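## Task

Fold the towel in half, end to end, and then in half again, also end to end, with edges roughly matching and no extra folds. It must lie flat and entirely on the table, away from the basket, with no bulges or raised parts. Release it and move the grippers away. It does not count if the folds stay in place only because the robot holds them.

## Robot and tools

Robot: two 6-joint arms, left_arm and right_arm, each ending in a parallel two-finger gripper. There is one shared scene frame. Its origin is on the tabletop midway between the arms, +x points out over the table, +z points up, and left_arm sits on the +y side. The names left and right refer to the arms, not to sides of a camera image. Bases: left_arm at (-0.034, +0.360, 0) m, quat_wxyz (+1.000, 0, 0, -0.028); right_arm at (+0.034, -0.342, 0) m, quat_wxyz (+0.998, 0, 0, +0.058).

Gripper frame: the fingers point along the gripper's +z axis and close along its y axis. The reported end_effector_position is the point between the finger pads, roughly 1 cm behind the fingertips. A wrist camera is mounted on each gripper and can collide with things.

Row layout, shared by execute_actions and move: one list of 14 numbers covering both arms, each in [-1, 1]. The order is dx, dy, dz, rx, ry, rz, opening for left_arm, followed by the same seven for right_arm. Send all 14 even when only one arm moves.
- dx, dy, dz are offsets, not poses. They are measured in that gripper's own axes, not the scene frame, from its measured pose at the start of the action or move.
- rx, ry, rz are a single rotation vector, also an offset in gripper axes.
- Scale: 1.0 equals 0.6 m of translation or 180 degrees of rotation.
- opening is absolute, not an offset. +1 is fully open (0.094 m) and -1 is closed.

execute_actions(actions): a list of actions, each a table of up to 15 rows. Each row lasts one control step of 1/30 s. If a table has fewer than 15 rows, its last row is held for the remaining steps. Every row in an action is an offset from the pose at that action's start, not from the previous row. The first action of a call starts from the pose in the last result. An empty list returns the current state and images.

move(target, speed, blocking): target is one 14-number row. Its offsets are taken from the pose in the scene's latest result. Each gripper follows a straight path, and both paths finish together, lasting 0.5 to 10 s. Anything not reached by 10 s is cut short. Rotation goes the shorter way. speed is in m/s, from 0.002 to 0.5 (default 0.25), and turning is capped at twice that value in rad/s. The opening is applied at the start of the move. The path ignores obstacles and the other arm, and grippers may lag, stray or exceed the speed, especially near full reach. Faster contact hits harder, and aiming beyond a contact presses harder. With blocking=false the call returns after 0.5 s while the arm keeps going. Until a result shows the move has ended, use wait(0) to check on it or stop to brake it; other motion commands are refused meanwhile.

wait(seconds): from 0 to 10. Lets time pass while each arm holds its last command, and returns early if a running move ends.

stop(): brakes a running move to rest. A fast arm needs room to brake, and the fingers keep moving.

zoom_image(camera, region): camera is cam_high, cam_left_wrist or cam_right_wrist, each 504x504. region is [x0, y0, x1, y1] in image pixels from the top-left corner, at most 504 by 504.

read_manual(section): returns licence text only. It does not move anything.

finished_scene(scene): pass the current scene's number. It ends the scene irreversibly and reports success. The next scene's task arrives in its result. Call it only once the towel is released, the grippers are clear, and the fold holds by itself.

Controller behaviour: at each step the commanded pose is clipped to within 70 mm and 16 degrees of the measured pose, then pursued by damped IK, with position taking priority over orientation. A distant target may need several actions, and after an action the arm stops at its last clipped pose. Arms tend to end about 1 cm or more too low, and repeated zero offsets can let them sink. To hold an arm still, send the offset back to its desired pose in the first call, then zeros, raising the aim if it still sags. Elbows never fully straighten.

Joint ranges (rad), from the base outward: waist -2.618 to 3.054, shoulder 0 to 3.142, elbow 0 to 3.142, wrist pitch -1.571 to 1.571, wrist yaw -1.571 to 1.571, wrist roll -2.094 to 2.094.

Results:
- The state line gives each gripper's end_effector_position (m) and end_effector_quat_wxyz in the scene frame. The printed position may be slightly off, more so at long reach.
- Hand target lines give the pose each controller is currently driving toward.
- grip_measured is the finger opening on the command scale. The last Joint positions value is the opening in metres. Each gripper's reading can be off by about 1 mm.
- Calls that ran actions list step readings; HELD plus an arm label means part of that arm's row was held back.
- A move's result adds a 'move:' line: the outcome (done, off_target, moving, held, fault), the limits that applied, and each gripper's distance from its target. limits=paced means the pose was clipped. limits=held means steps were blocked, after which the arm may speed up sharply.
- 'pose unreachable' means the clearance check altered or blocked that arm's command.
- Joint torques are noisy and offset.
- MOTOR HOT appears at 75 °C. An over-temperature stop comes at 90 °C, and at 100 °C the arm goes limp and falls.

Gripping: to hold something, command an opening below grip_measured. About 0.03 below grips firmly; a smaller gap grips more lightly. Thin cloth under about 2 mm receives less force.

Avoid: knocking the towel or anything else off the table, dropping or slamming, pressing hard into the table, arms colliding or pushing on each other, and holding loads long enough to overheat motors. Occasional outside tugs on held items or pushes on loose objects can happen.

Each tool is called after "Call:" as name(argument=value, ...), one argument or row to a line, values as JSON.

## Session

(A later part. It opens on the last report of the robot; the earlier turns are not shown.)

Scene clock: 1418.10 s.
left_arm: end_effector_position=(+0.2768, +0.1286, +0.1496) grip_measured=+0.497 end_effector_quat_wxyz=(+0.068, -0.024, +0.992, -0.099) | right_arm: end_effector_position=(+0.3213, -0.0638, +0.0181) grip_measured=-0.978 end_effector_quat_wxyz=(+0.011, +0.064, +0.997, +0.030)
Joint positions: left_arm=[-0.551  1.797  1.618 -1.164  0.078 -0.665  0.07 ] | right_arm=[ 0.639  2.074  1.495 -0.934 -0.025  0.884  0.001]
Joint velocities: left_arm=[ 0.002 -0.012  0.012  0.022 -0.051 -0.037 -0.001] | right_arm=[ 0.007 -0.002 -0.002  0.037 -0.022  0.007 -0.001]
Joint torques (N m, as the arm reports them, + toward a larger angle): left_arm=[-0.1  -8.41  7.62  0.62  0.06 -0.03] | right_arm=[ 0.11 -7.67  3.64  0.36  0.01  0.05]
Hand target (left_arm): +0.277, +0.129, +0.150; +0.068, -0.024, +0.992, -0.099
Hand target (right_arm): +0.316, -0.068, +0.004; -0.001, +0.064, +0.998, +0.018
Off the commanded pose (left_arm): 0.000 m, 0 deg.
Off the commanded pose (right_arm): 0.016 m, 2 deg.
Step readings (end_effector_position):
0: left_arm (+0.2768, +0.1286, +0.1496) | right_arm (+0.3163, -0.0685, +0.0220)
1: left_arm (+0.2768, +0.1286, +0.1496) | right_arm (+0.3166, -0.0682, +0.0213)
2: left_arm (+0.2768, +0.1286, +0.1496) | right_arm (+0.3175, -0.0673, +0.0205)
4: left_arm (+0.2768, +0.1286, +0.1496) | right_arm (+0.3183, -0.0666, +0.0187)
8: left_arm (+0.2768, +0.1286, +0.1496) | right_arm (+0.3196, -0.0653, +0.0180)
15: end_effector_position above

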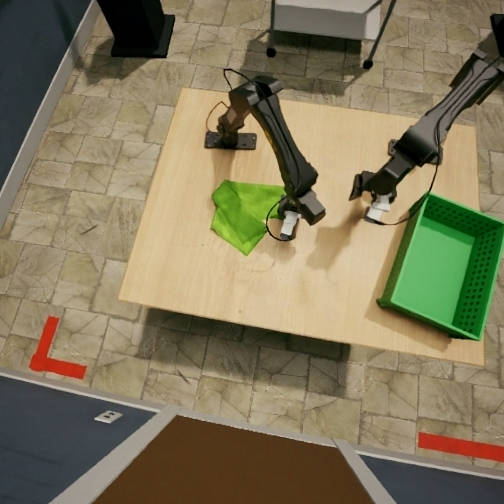

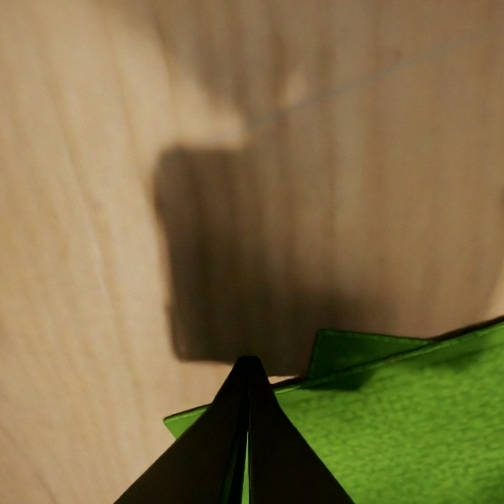

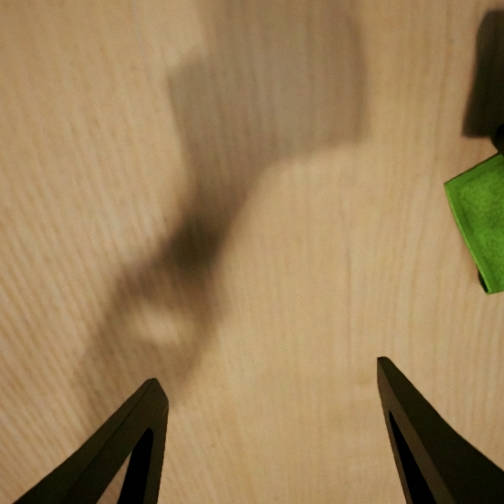

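Call:
move(
  target=[0,0,0,0,0,0,0.5, 0.0,0.0,-0.06,0,0,0,0.28],
  speed=0.12,
)

Call:
move(
  target=[0,0,0,0,0,0,0.5, 0.02,0.03,0.075,0.01,0.01,0,0.28],
  speed=0.1,
)

Call:
execute_actions(
  actions=[
    [[0,0,0,0,0,0,0.5, 0,0,0.03,0,0,0,-1]],
  ],
)

Scene clock: 1424.67 s.
left_arm: end_effector_position=(+0.2768, +0.1286, +0.1496) grip_measured=+0.497 end_effector_quat_wxyz=(+0.068, -0.024, +0.992, -0.099) | right_arm: end_effector_position=(+0.3156, -0.0691, +0.0403) grip_measured=+0.277 end_effector_quat_wxyz=(+0.000, +0.064, +0.998, +0.019)
Joint positions: left_arm=[-0.551  1.797  1.618 -1.164  0.078 -0.665  0.07 ] | right_arm=[ 0.639  2.047  1.548 -1.044 -0.025  0.884  0.06 ]
Joint velocities: left_arm=[-0.027 -0.017 -0.007 -0.022 -0.007  0.066 -0.   ] | right_arm=[-0.007 -0.002  0.002 -0.081  0.007 -0.022 -0.001]
Joint torques (N m, as the arm reports them, + toward a larger angle): left_arm=[-0.02 -8.36  7.54  0.61  0.08  0.01] | right_arm=[ -0.12 -10.45   7.23   0.13   0.01   0.01]
Hand target (left_arm): +0.277, +0.129, +0.150; +0.068, -0.024, +0.992, -0.099
Hand target (right_arm): +0.321, -0.066, +0.054; +0.011, +0.064, +0.997, +0.030
Off the commanded pose (left_arm): 0.000 m, 0 deg.
Off the commanded pose (right_arm): 0.015 m, 2 deg.
move: off_target (right_arm)

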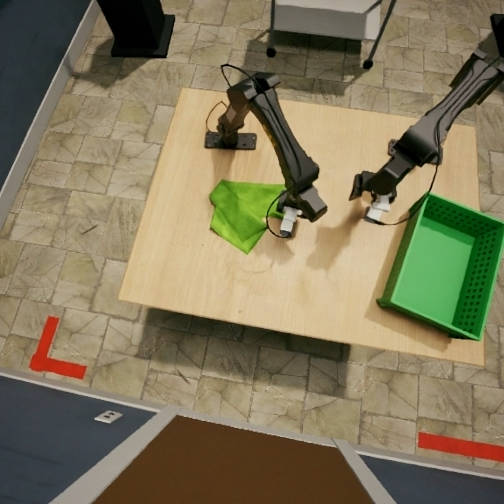

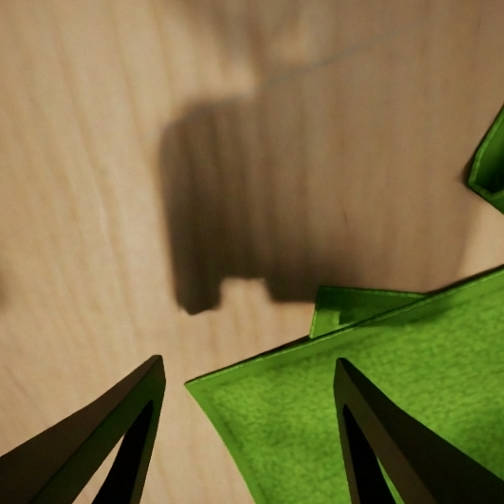

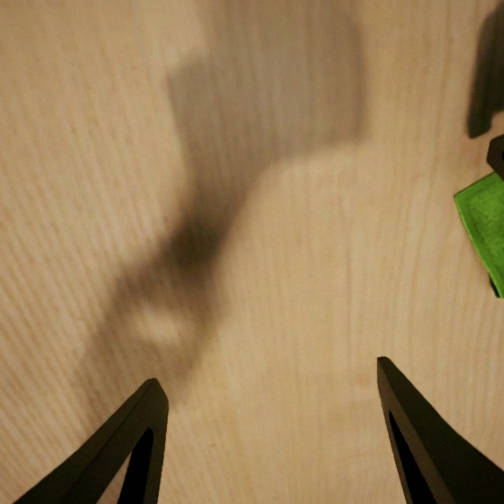

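Scene clock: 1425.43 s.
left_arm: end_effector_position=(+0.2768, +0.1286, +0.1496) grip_measured=+0.497 end_effector_quat_wxyz=(+0.068, -0.024, +0.992, -0.099) | right_arm: end_effector_position=(+0.3113, -0.0574, +0.0147) grip_measured=+0.277 end_effector_quat_wxyz=(-0.005, +0.068, +0.998, +0.007)
Joint positions: left_arm=[-0.551  1.797  1.618 -1.164  0.078 -0.665  0.07 ] | right_arm=[ 0.672  2.116  1.548 -0.998 -0.017  0.924  0.06 ]
Joint velocities: left_arm=[-0.017  0.002  0.017  0.051 -0.037  0.007  0.001] | right_arm=[-0.012 -0.012 -0.002 -0.007 -0.022 -0.051 -0.001]
Joint torques (N m, as the arm reports them, + toward a larger angle): left_arm=[-0.02 -8.46  7.57  0.65  0.06 -0.02] | right_arm=[ 1.4  -6.29  5.2   0.44 -0.13  0.08]
Hand target (left_arm): +0.277, +0.129, +0.150; +0.068, -0.024, +0.992, -0.099
Hand target (right_arm): +0.305, -0.049, -0.003; -0.017, +0.064, +0.998, +0.004
Off the commanded pose (left_arm): 0.000 m, 0 deg.
Off the commanded pose (right_arm): 0.021 m, 1 deg.
move: off_target (right_arm)

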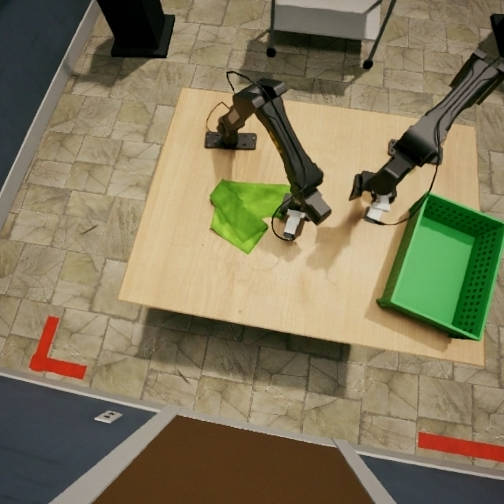

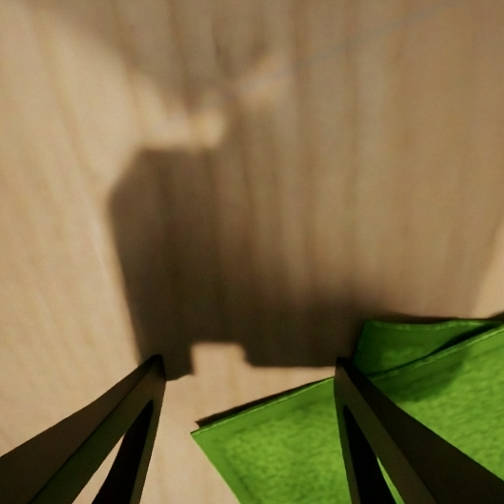

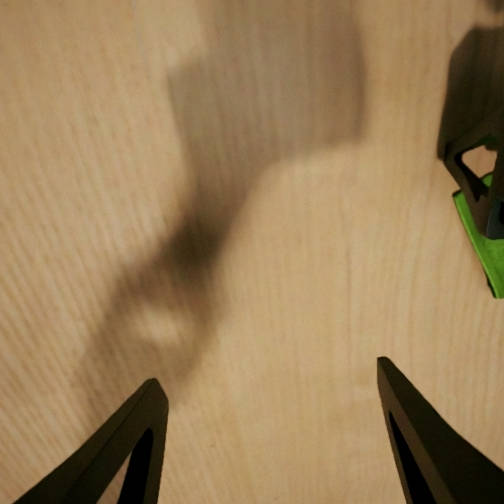

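Scene clock: 1425.93 s.
left_arm: end_effector_position=(+0.2768, +0.1286, +0.1496) grip_measured=+0.497 end_effector_quat_wxyz=(+0.068, -0.024, +0.992, -0.099) | right_arm: end_effector_position=(+0.3152, -0.0536, +0.0148) grip_measured=-0.978 end_effector_quat_wxyz=(+0.003, +0.068, +0.998, +0.016)
Joint positions: left_arm=[-0.551  1.797  1.618 -1.164  0.078 -0.665  0.07 ] | right_arm=[ 0.671  2.116  1.548 -0.976 -0.017  0.924  0.001]
Joint velocities: left_arm=[-0.012 -0.002 -0.007  0.007 -0.022 -0.007 -0.   ] | right_arm=[-0.002 -0.002  0.002 -0.007 -0.022 -0.051  0.001]
Joint torques (N m, as the arm reports them, + toward a larger angle): left_arm=[ 0.07 -8.51  7.64  0.61  0.08  0.  ] | right_arm=[ 0.02 -8.08  2.32  0.55 -0.02  0.06]
Hand target (left_arm): +0.277, +0.129, +0.150; +0.068, -0.024, +0.992, -0.099
Hand target (right_arm): +0.311, -0.058, -0.003; -0.005, +0.068, +0.998, +0.007
Off the commanded pose (left_arm): 0.000 m, 0 deg.
Off the commanded pose (right_arm): 0.019 m, 1 deg.
Step readings (end_effector_position):
0: left_arm (+0.2768, +0.1286, +0.1496) | right_arm (+0.3113, -0.0574, +0.0147)
1: left_arm (+0.2768, +0.1286, +0.1496) | right_arm (+0.3118, -0.0577, +0.0147)
2: left_arm (+0.2768, +0.1286, +0.1496) | right_arm (+0.3127, -0.0558, +0.0148)
4: left_arm (+0.2768, +0.1286, +0.1496) | right_arm (+0.3144, -0.0544, +0.0148)
8: left_arm (+0.2768, +0.1286, +0.1496) | right_arm (+0.3152, -0.0536, +0.0148)
15: end_effector_position above

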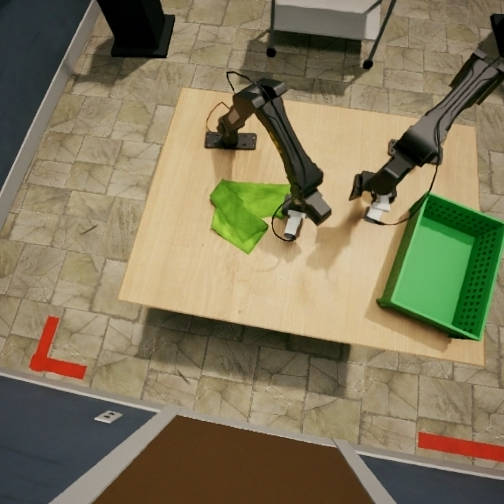

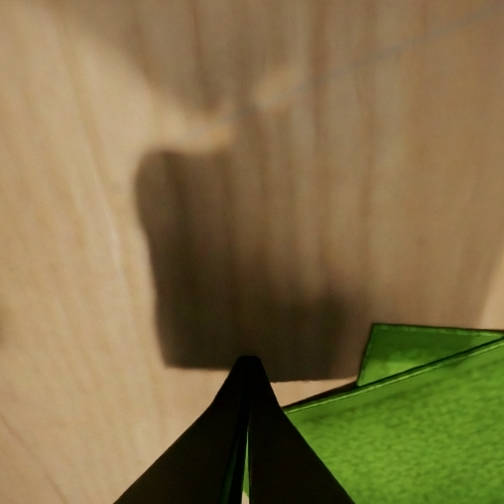

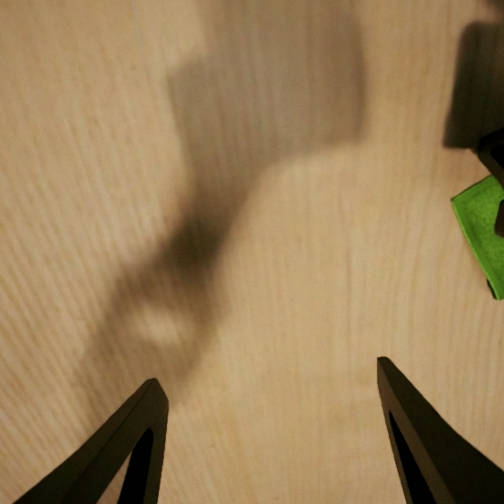

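Call:
move(
  target=[0,0,0,0,0,0,0.5, 0.0,0.0,-0.06,0,0,0,0.28],
  speed=0.12,
)

Call:
move(
  target=[0,0,0,0,0,0,0.5, 0.05,-0.015,0.07,0.0,0.0,0,0.28],
  speed=0.1,
)

Call:
execute_actions(
  actions=[
    [[0,0,0,0,0,0,0.5, 0,0,0.03,0,0,0,-1]],
  ],
)

Scene clock: 1432.87 s.
left_arm: end_effector_position=(+0.2768, +0.1286, +0.1496) grip_measured=+0.497 end_effector_quat_wxyz=(+0.068, -0.024, +0.992, -0.099) | right_arm: end_effector_position=(+0.3097, -0.0580, +0.0365) grip_measured=+0.277 end_effector_quat_wxyz=(-0.010, +0.068, +0.998, +0.005)
Joint positions: left_arm=[-0.551  1.797  1.618 -1.164  0.078 -0.665  0.07 ] | right_arm=[ 0.671  2.095  1.606 -1.086 -0.022  0.924  0.06 ]
Joint velocities: left_arm=[ 0.007  0.002 -0.027 -0.051 -0.022 -0.051  0.   ] | right_arm=[-0.007  0.007 -0.017 -0.051  0.007 -0.037 -0.   ]
Joint torques (N m, as the arm reports them, + toward a larger angle): left_arm=[-0.08 -8.48  7.45  0.63  0.08 -0.01] | right_arm=[  0.01 -10.78   7.23   0.05   0.05   0.03]
Hand target (left_arm): +0.277, +0.129, +0.150; +0.068, -0.024, +0.992, -0.099
Hand target (right_arm): +0.315, -0.055, +0.051; +0.003, +0.068, +0.998, +0.016
Off the commanded pose (left_arm): 0.000 m, 0 deg.
Off the commanded pose (right_arm): 0.016 m, 2 deg.
move: off_target (right_arm)

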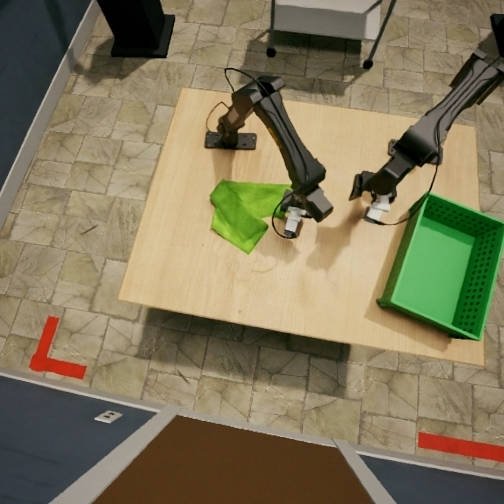

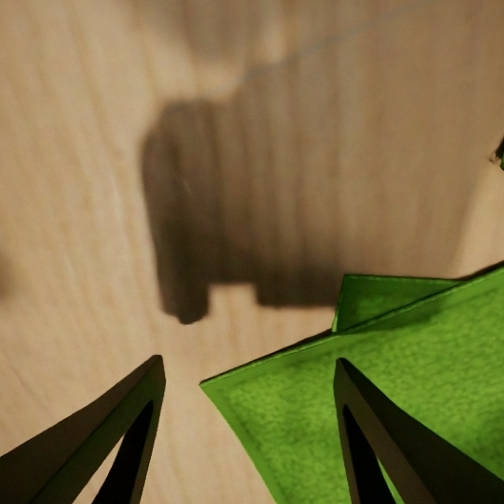

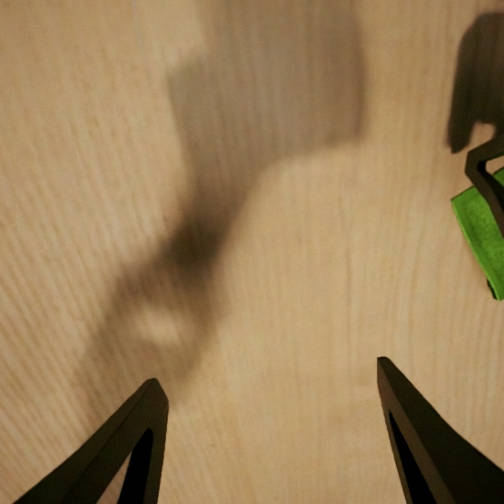

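Scene clock: 1433.70 s.
left_arm: end_effector_position=(+0.2768, +0.1286, +0.1496) grip_measured=+0.497 end_effector_quat_wxyz=(+0.068, -0.024, +0.992, -0.099) | right_arm: end_effector_position=(+0.2964, -0.0613, +0.0166) grip_measured=+0.277 end_effector_quat_wxyz=(+0.016, +0.072, +0.997, +0.015)
Joint positions: left_arm=[-0.551  1.797  1.618 -1.164  0.078 -0.665  0.07 ] | right_arm=[ 0.703  2.033  1.427 -0.922  0.007  0.963  0.06 ]
Joint velocities: left_arm=[-0.017  0.002 -0.007 -0.037  0.022 -0.037  0.   ] | right_arm=[ 0.002 -0.007  0.022  0.007 -0.007  0.007 -0.001]
Joint torques (N m, as the arm reports them, + toward a larger angle): left_arm=[-0.03 -8.47  7.6   0.62  0.08  0.02] | right_arm=[ 1.39 -7.6   1.24  0.5  -0.27  0.12]
Hand target (left_arm): +0.277, +0.129, +0.150; +0.068, -0.024, +0.992, -0.099
Hand target (right_arm): +0.278, -0.064, -0.004; -0.010, +0.068, +0.998, +0.005
Off the commanded pose (left_arm): 0.000 m, 0 deg.
Off the commanded pose (right_arm): 0.028 m, 3 deg.
move: off_target (right_arm)

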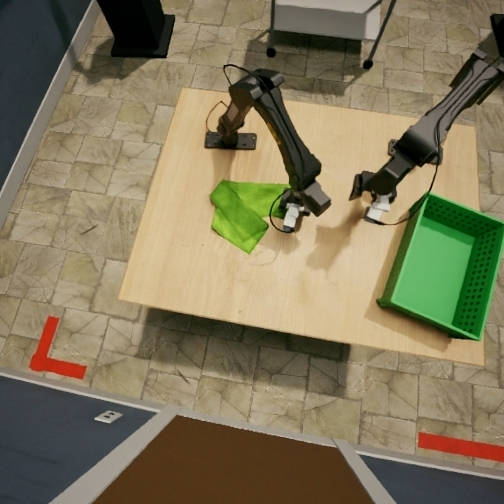

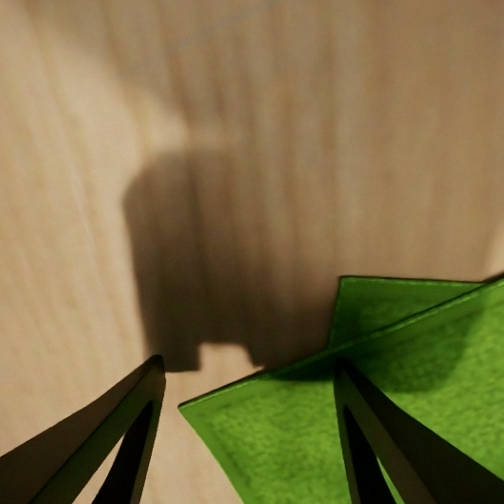

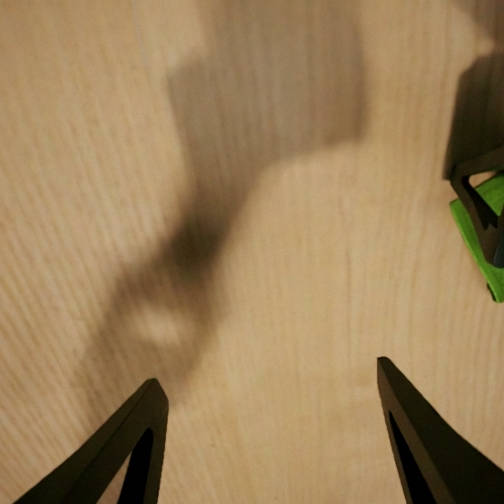

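Scene clock: 1434.20 s.
left_arm: end_effector_position=(+0.2768, +0.1286, +0.1496) grip_measured=+0.497 end_effector_quat_wxyz=(+0.068, -0.024, +0.992, -0.099) | right_arm: end_effector_position=(+0.2973, -0.0668, +0.0165) grip_measured=-0.978 end_effector_quat_wxyz=(+0.021, +0.072, +0.997, +0.002)
Joint positions: left_arm=[-0.551  1.797  1.618 -1.164  0.078 -0.665  0.07 ] | right_arm=[ 0.702  2.033  1.427 -0.936  0.03   0.963  0.001]
Joint velocities: left_arm=[-0.002 -0.002 -0.022  0.022  0.007 -0.037 -0.001] | right_arm=[-0.012 -0.002  0.027  0.022  0.022 -0.037 -0.   ]
Joint torques (N m, as the arm reports them, + toward a larger angle): left_arm=[-0.03 -8.47  7.54  0.64  0.07  0.01] | right_arm=[ 0.18 -7.14  2.61  0.87 -0.19  0.01]
Hand target (left_arm): +0.277, +0.129, +0.150; +0.068, -0.024, +0.992, -0.099
Hand target (right_arm): +0.296, -0.062, -0.001; +0.016, +0.072, +0.997, +0.014
Off the commanded pose (left_arm): 0.000 m, 0 deg.
Off the commanded pose (right_arm): 0.019 m, 2 deg.
Step readings (end_effector_position):
0: left_arm (+0.2768, +0.1286, +0.1496) | right_arm (+0.2964, -0.0613, +0.0166)
1: left_arm (+0.2768, +0.1286, +0.1496) | right_arm (+0.2971, -0.0620, +0.0166)
2: left_arm (+0.2768, +0.1286, +0.1496) | right_arm (+0.2970, -0.0643, +0.0165)
4: left_arm (+0.2768, +0.1286, +0.1496) | right_arm (+0.2971, -0.0667, +0.0165)
8: left_arm (+0.2768, +0.1286, +0.1496) | right_arm (+0.2972, -0.0669, +0.0165)
15: end_effector_position above

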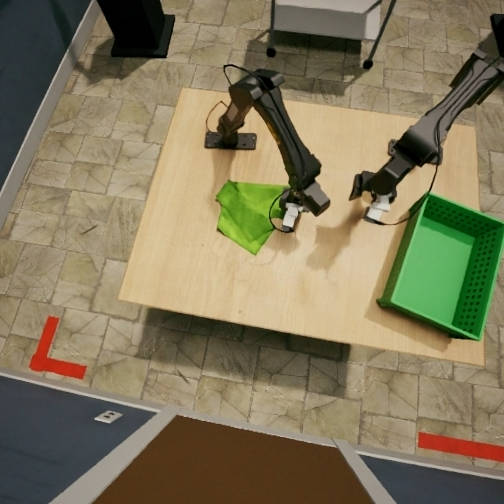

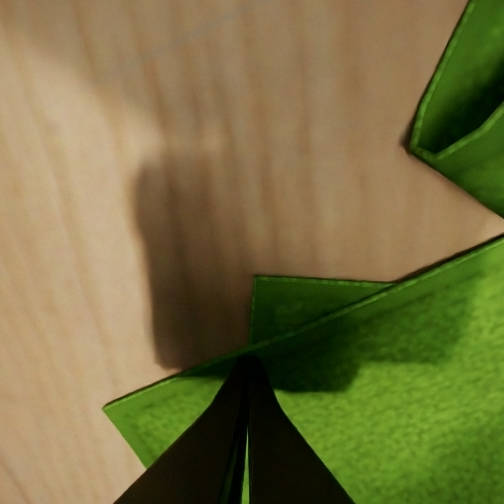

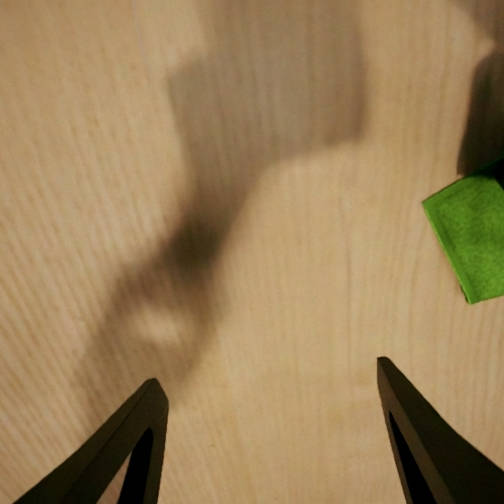

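Call:
move(
  target=[0,0,0,0,0,0,0.5, 0.0,0.0,-0.08,0,0,0,-1],
  speed=0.08,
)

Scene clock: 1439.03 s.
left_arm: end_effector_position=(+0.2768, +0.1286, +0.1496) grip_measured=+0.497 end_effector_quat_wxyz=(+0.068, -0.024, +0.992, -0.099) | right_arm: end_effector_position=(+0.2931, -0.0719, +0.0515) grip_measured=-0.978 end_effector_quat_wxyz=(+0.012, +0.072, +0.997, -0.010)
Joint positions: left_arm=[-0.551  1.797  1.618 -1.164  0.078 -0.665  0.07 ] | right_arm=[ 0.702  1.996  1.518 -1.093  0.032  0.963  0.001]
Joint velocities: left_arm=[-0.012 -0.012  0.002  0.022 -0.037 -0.007 -0.001] | right_arm=[ 0.007 -0.007 -0.007 -0.037  0.037  0.007 -0.   ]
Joint torques (N m, as the arm reports them, + toward a larger angle): left_arm=[-0.14 -8.34  7.59  0.65  0.05 -0.05] | right_arm=[ 0.32 -9.92  7.12  0.07  0.    0.05]
Hand target (left_arm): +0.277, +0.129, +0.150; +0.068, -0.024, +0.992, -0.099
Hand target (right_arm): +0.295, -0.067, +0.064; +0.021, +0.072, +0.997, +0.002
Off the commanded pose (left_arm): 0.000 m, 0 deg.
Off the commanded pose (right_arm): 0.014 m, 2 deg.
move: off_target (right_arm)

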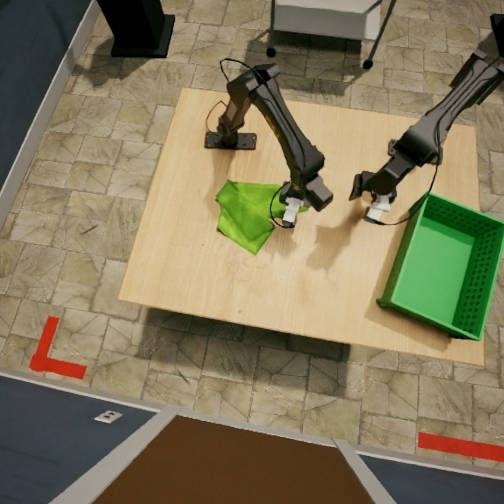

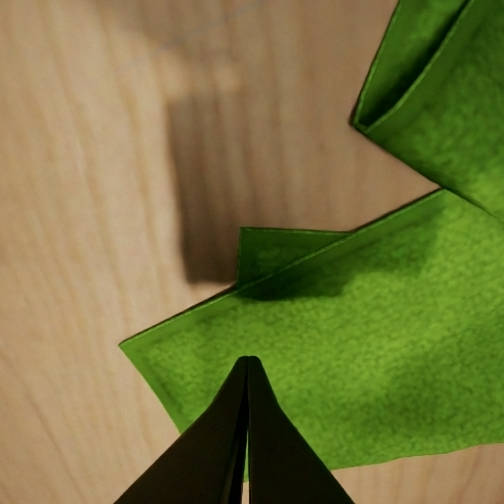

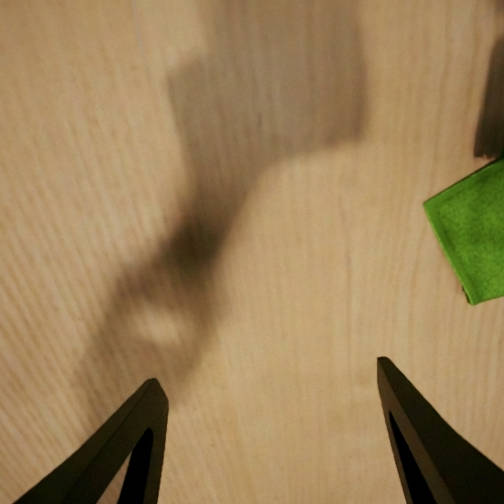

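Call:
move(
  target=[0,0,0,0,0,0,0.5, 0.1,-0.1,-0.25,0,0,0,0.28],
  speed=0.2,
)

Call:
zoom_image(
  camera="cam_high",
  region=[150,140,370,290],
)

Scene clock: 1446.37 s.
left_arm: end_effector_position=(+0.2768, +0.1286, +0.1496) grip_measured=+0.497 end_effector_quat_wxyz=(+0.068, -0.024, +0.992, -0.099) | right_arm: end_effector_position=(+0.2260, -0.1208, +0.1912) grip_measured=+0.277 end_effector_quat_wxyz=(+0.018, +0.075, +0.997, -0.002)
Joint positions: left_arm=[-0.551  1.797  1.618 -1.164  0.078 -0.665  0.07 ] | right_arm=[ 0.756  1.657  1.648 -1.544  0.032  1.021  0.06 ]
Joint velocities: left_arm=[ 0.007 -0.012 -0.022  0.066 -0.037  0.066 -0.001] | right_arm=[ 0.007  0.012 -0.017 -0.037 -0.037  0.037 -0.001]
Joint torques (N m, as the arm reports them, + toward a larger angle): left_arm=[ 0.03 -8.52  7.71  0.63  0.06 -0.03] | right_arm=[ 0.83 -6.91  6.95  0.11  0.01  0.08]
Hand target (left_arm): +0.277, +0.129, +0.150; +0.068, -0.024, +0.992, -0.099
Hand target (right_arm): +0.223, -0.119, +0.201; +0.024, +0.072, +0.997, +0.007
Off the commanded pose (left_arm): 0.000 m, 0 deg.
Off the commanded pose (right_arm): 0.011 m, 1 deg.
joint sent to its limit (right arm) — the command would take joint 4 (wrist pitch) past its lower limit, so that joint was sent only as far as its limit.
move: off_target (right_arm)

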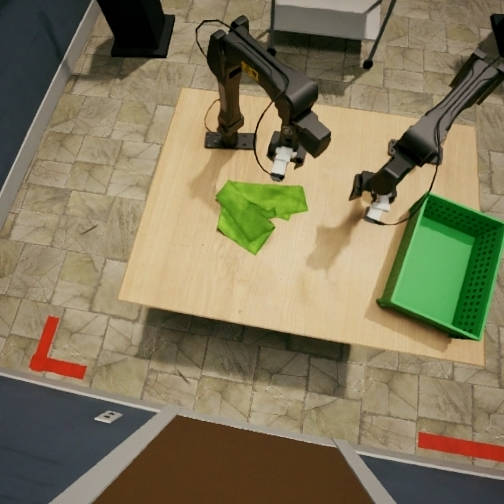

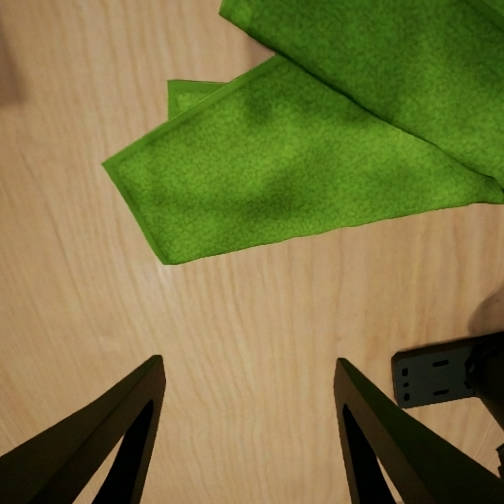

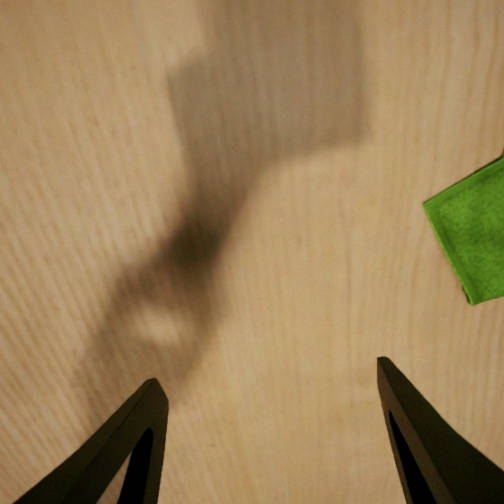

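Region (150, 140, 370, 290) of cam_high's 504x504 image, scaled by 2.291, with more detail than that image has; it fills the top 344 rows of this view, and the rest is white.

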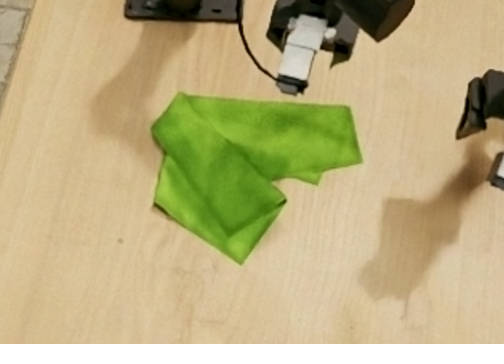

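Call:
move(
  target=[0,0,0,0,0,0,0.5, -0.307,-0.05,0.2,0,0,0.25,0.28],
  speed=0.2,
)

Scene clock: 1457.43 s.
left_arm: end_effector_position=(+0.2768, +0.1286, +0.1496) grip_measured=+0.497 end_effector_quat_wxyz=(+0.068, -0.024, +0.992, -0.099) | right_arm: end_effector_position=(+0.3992, -0.1806, +0.0763) grip_measured=+0.277 end_effector_quat_wxyz=(+0.016, +0.444, +0.896, -0.005)
Joint positions: left_arm=[-0.551  1.797  1.618 -1.164  0.078 -0.665  0.07 ] | right_arm=[ 0.31   2.064  1.718 -1.212  0.031  1.347  0.06 ]
Joint velocities: left_arm=[ 0.012  0.007  0.012  0.007  0.051  0.081 -0.001] | right_arm=[-0.002  0.007 -0.007 -0.007 -0.007  0.066 -0.001]
Joint torques (N m, as the arm reports them, + toward a larger angle): left_arm=[-0.07 -8.49  7.55  0.64  0.1  -0.04] | right_arm=[-0.43 -8.3   7.52  0.24 -0.01  0.12]
Hand target (left_arm): +0.277, +0.129, +0.150; +0.068, -0.024, +0.992, -0.099
Hand target (right_arm): +0.408, -0.179, +0.078; +0.021, +0.450, +0.893, +0.003
Off the commanded pose (left_arm): 0.000 m, 0 deg.
Off the commanded pose (right_arm): 0.009 m, 1 deg.
move: done

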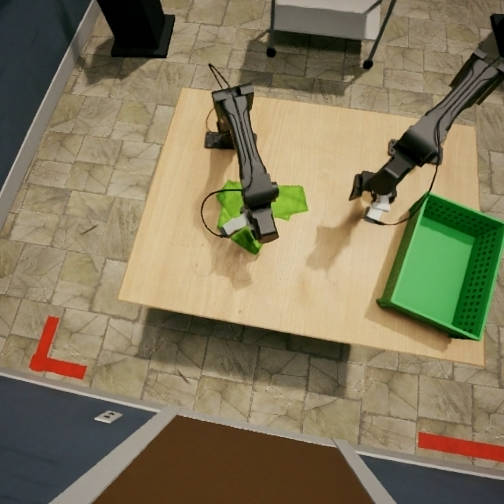

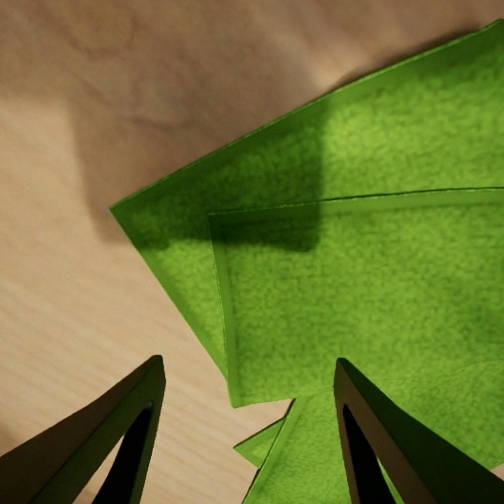

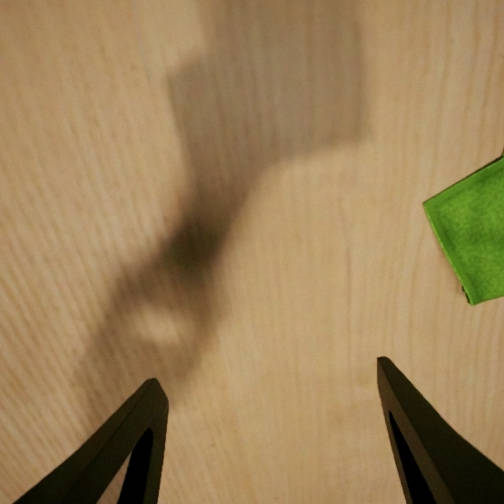

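Call:
move(
  target=[0,0,0,0,0,0,0.5, -0.13,0.05,0.02,0,0,0,0.28],
  speed=0.15,
)

Scene clock: 1464.53 s.
left_arm: end_effector_position=(+0.2768, +0.1286, +0.1496) grip_measured=+0.497 end_effector_quat_wxyz=(+0.068, -0.024, +0.992, -0.099) | right_arm: end_effector_position=(+0.4686, -0.2237, +0.0676) grip_measured=+0.277 end_effector_quat_wxyz=(+0.020, +0.446, +0.895, -0.002)
Joint positions: left_arm=[-0.551  1.797  1.618 -1.164  0.078 -0.665  0.07 ] | right_arm=[ 0.158  2.278  2.024 -1.291  0.03   1.198  0.06 ]
Joint velocities: left_arm=[-0.012 -0.012  0.012 -0.066 -0.051  0.022 -0.   ] | right_arm=[-0.027  0.007  0.012 -0.022  0.022  0.022 -0.001]
Joint torques (N m, as the arm reports them, + toward a larger angle): left_arm=[-0.12 -8.38  7.57  0.63  0.07  0.  ] | right_arm=[-0.23 -9.55  7.56  0.09  0.06 -0.04]
Hand target (left_arm): +0.277, +0.129, +0.150; +0.068, -0.024, +0.992, -0.099
Hand target (right_arm): +0.471, -0.225, +0.067; +0.018, +0.444, +0.896, -0.005
Off the commanded pose (left_arm): 0.000 m, 0 deg.
Off the commanded pose (right_arm): 0.002 m, 1 deg.
move: done

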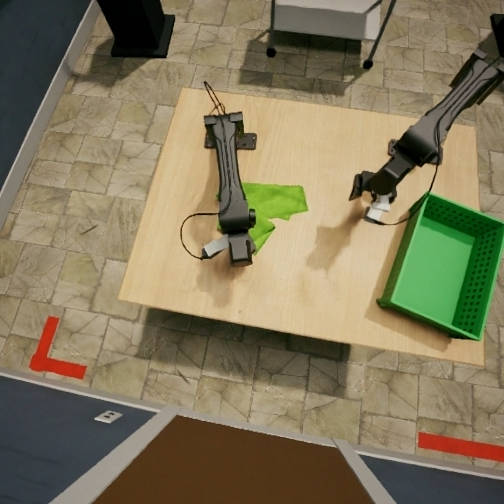

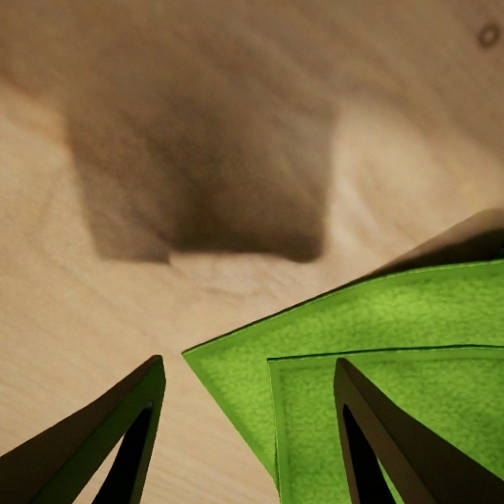

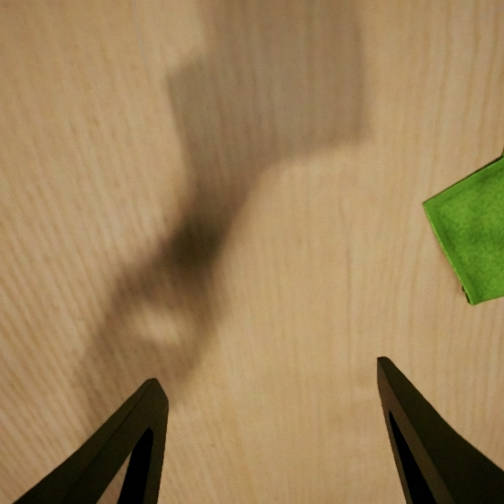

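Call:
move(
  target=[0,0,0,0,0,0,0.5, 0.0,-0.01,0.09,0,0,0,0.28],
  speed=0.1,
)

Call:
execute_actions(
  actions=[
    [[0,0,0,0,0,0,0.5, 0,0,0.03,0,0,0,-1]],
  ],
)

Scene clock: 1470.67 s.
left_arm: end_effector_position=(+0.2768, +0.1286, +0.1496) grip_measured=+0.497 end_effector_quat_wxyz=(+0.068, -0.024, +0.992, -0.099) | right_arm: end_effector_position=(+0.4685, -0.2237, +0.0219) grip_measured=+0.277 end_effector_quat_wxyz=(+0.027, +0.444, +0.896, +0.004)
Joint positions: left_arm=[-0.551  1.797  1.618 -1.164  0.078 -0.665  0.07 ] | right_arm=[ 0.158  2.278  1.841 -1.089  0.03   1.194  0.06 ]
Joint velocities: left_arm=[ 0.007 -0.012 -0.032 -0.007  0.051  0.051  0.002] | right_arm=[-0.022 -0.002 -0.002  0.081 -0.007 -0.022 -0.   ]
Joint torques (N m, as the arm reports them, + toward a larger angle): left_arm=[ 0.05 -8.52  7.55  0.66  0.07 -0.01] | right_arm=[ -0.47 -10.31   3.91   0.33   0.    -0.04]
Hand target (left_arm): +0.277, +0.129, +0.150; +0.068, -0.024, +0.992, -0.099
Hand target (right_arm): +0.465, -0.229, +0.014; +0.020, +0.446, +0.895, -0.002
Off the commanded pose (left_arm): 0.000 m, 0 deg.
Off the commanded pose (right_arm): 0.010 m, 1 deg.
move: done

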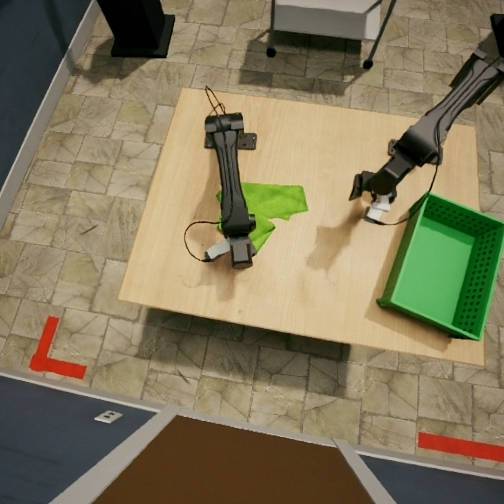

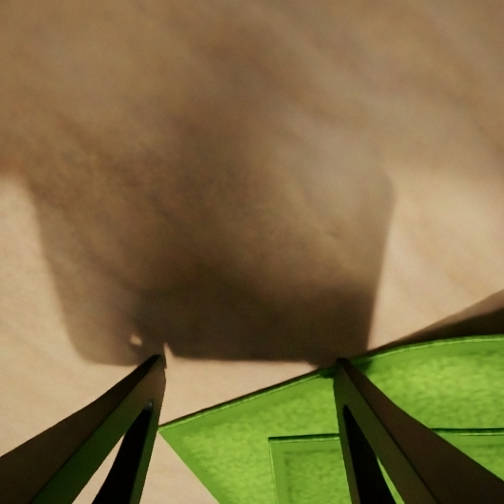

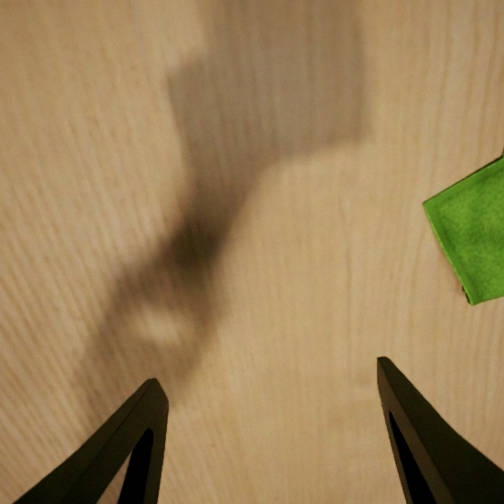

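Scene clock: 1471.17 s.
left_arm: end_effector_position=(+0.2768, +0.1286, +0.1496) grip_measured=+0.497 end_effector_quat_wxyz=(+0.068, -0.024, +0.992, -0.099) | right_arm: end_effector_position=(+0.4749, -0.2219, +0.0177) grip_measured=-0.978 end_effector_quat_wxyz=(+0.038, +0.444, +0.895, +0.014)
Joint positions: left_arm=[-0.551  1.797  1.618 -1.164  0.078 -0.665  0.07 ] | right_arm=[ 0.158  2.278  1.822 -1.039  0.03   1.194  0.001]
Joint velocities: left_arm=[-0.002  0.002 -0.022  0.022 -0.022 -0.007 -0.001] | right_arm=[-0.007 -0.007 -0.002  0.066 -0.051  0.007 -0.   ]
Joint torques (N m, as the arm reports them, + toward a larger angle): left_arm=[-0.11 -8.45  7.63  0.63  0.07  0.  ] | right_arm=[-0.07 -9.61  3.96  0.39  0.04  0.02]
Hand target (left_arm): +0.277, +0.129, +0.150; +0.068, -0.024, +0.992, -0.099
Hand target (right_arm): +0.469, -0.224, +0.004; +0.027, +0.444, +0.896, +0.004
Off the commanded pose (left_arm): 0.000 m, 0 deg.
Off the commanded pose (right_arm): 0.015 m, 2 deg.
Step readings (end_effector_position):
0: left_arm (+0.2768, +0.1286, +0.1496) | right_arm (+0.4685, -0.2237, +0.0219)
1: left_arm (+0.2768, +0.1286, +0.1496) | right_arm (+0.4690, -0.2236, +0.0212)
2: left_arm (+0.2768, +0.1286, +0.1496) | right_arm (+0.4701, -0.2233, +0.0203)
4: left_arm (+0.2768, +0.1286, +0.1496) | right_arm (+0.4710, -0.2230, +0.0182)
8: left_arm (+0.2768, +0.1286, +0.1496) | right_arm (+0.4727, -0.2225, +0.0176)
15: end_effector_position above

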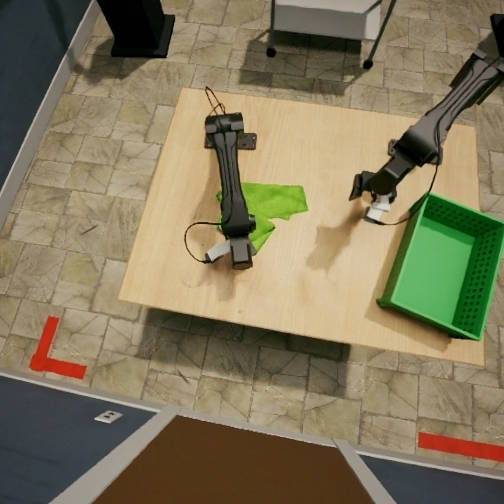

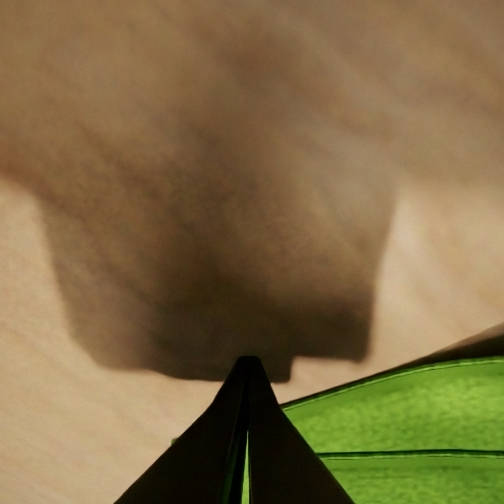

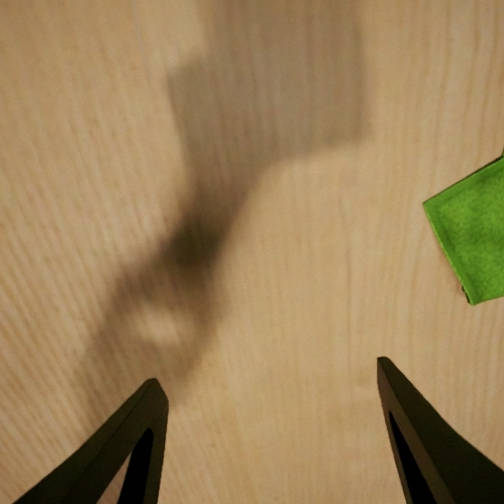

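Call:
move(
  target=[0,0,0,0,0,0,0.5, 0.0,0.0,-0.06,0,0,0,0.28],
  speed=0.12,
)

Call:
move(
  target=[0,0,0,0,0,0,0.5, 0.06,-0.01,0.0,0,0,0,0.28],
  speed=0.12,
)

Scene clock: 1480.67 s.
left_arm: end_effector_position=(+0.2768, +0.1286, +0.1496) grip_measured=+0.497 end_effector_quat_wxyz=(+0.068, -0.024, +0.992, -0.099) | right_arm: end_effector_position=(+0.4674, -0.2240, +0.0376) grip_measured=+0.277 end_effector_quat_wxyz=(+0.027, +0.444, +0.896, +0.004)
Joint positions: left_arm=[-0.551  1.797  1.618 -1.164  0.078 -0.665  0.07 ] | right_arm=[ 0.158  2.262  1.877 -1.141  0.03   1.194  0.06 ]
Joint velocities: left_arm=[-0.002 -0.002 -0.012 -0.007  0.022 -0.037 -0.   ] | right_arm=[-0.007 -0.002  0.007 -0.066  0.037  0.007  0.   ]
Joint torques (N m, as the arm reports them, + toward a larger angle): left_arm=[-0.01 -8.54  7.56  0.65  0.08 -0.01] | right_arm=[  0.21 -12.01   7.35   0.11   0.02   0.05]
Hand target (left_arm): +0.277, +0.129, +0.150; +0.068, -0.024, +0.992, -0.099
Hand target (right_arm): +0.472, -0.222, +0.053; +0.038, +0.444, +0.895, +0.014
Off the commanded pose (left_arm): 0.000 m, 0 deg.
Off the commanded pose (right_arm): 0.017 m, 2 deg.
move: off_target (right_arm)

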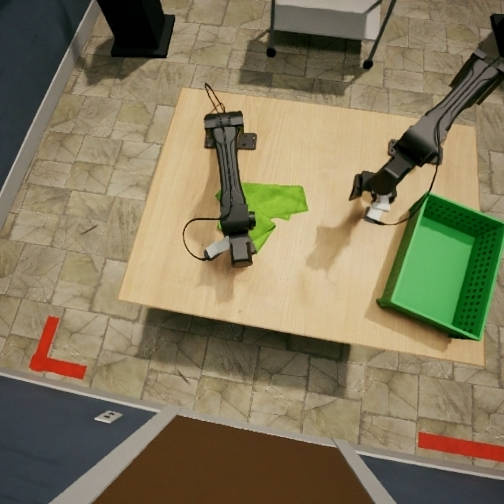

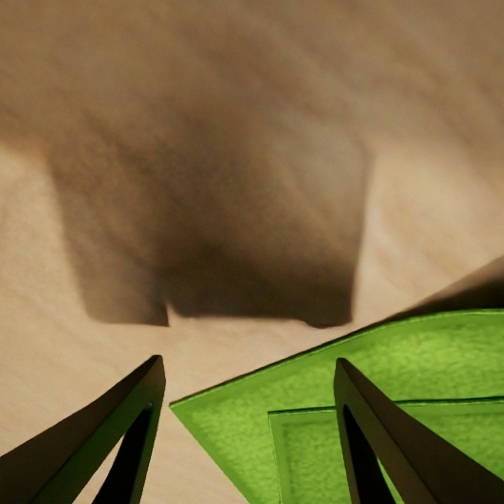

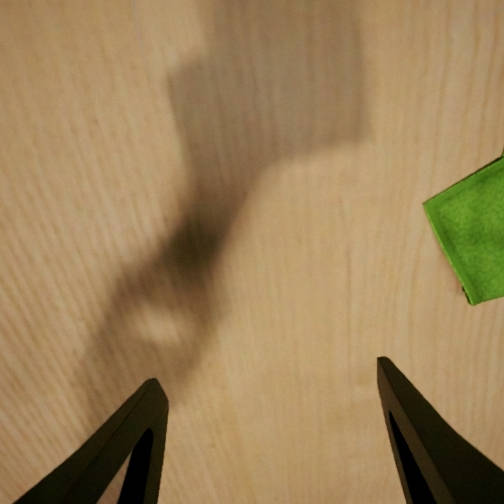

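Scene clock: 1481.57 s.
left_arm: end_effector_position=(+0.2768, +0.1286, +0.1496) grip_measured=+0.497 end_effector_quat_wxyz=(+0.068, -0.024, +0.992, -0.099) | right_arm: end_effector_position=(+0.4437, -0.1990, +0.0318) grip_measured=+0.277 end_effector_quat_wxyz=(+0.022, +0.442, +0.897, +0.002)
Joint positions: left_arm=[-0.551  1.797  1.618 -1.164  0.078 -0.665  0.07 ] | right_arm=[ 0.228  2.214  1.774 -1.098  0.03   1.261  0.06 ]
Joint velocities: left_arm=[-0.012 -0.017  0.002  0.037 -0.037 -0.022  0.   ] | right_arm=[-0.012 -0.012  0.002  0.037 -0.007  0.007  0.001]
Joint torques (N m, as the arm reports them, + toward a larger angle): left_arm=[-0.02 -8.49  7.58  0.65  0.07 -0.01] | right_arm=[  0.33 -11.85   3.57   0.3    0.05   0.04]
Hand target (left_arm): +0.277, +0.129, +0.150; +0.068, -0.024, +0.992, -0.099
Hand target (right_arm): +0.441, -0.199, +0.036; +0.026, +0.444, +0.896, +0.004
Off the commanded pose (left_arm): 0.000 m, 0 deg.
Off the commanded pose (right_arm): 0.005 m, 1 deg.
move: done

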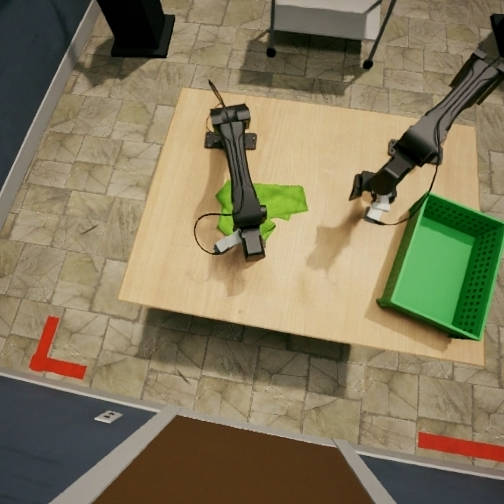

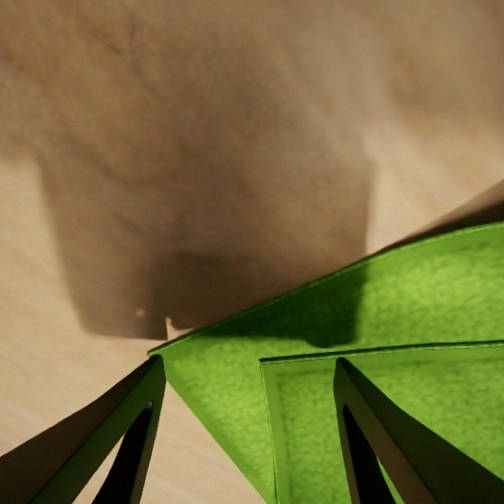

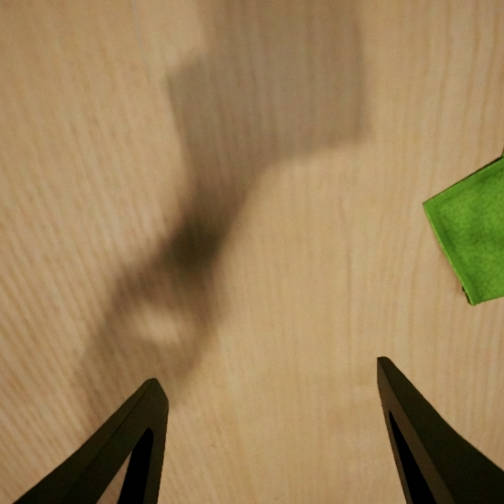

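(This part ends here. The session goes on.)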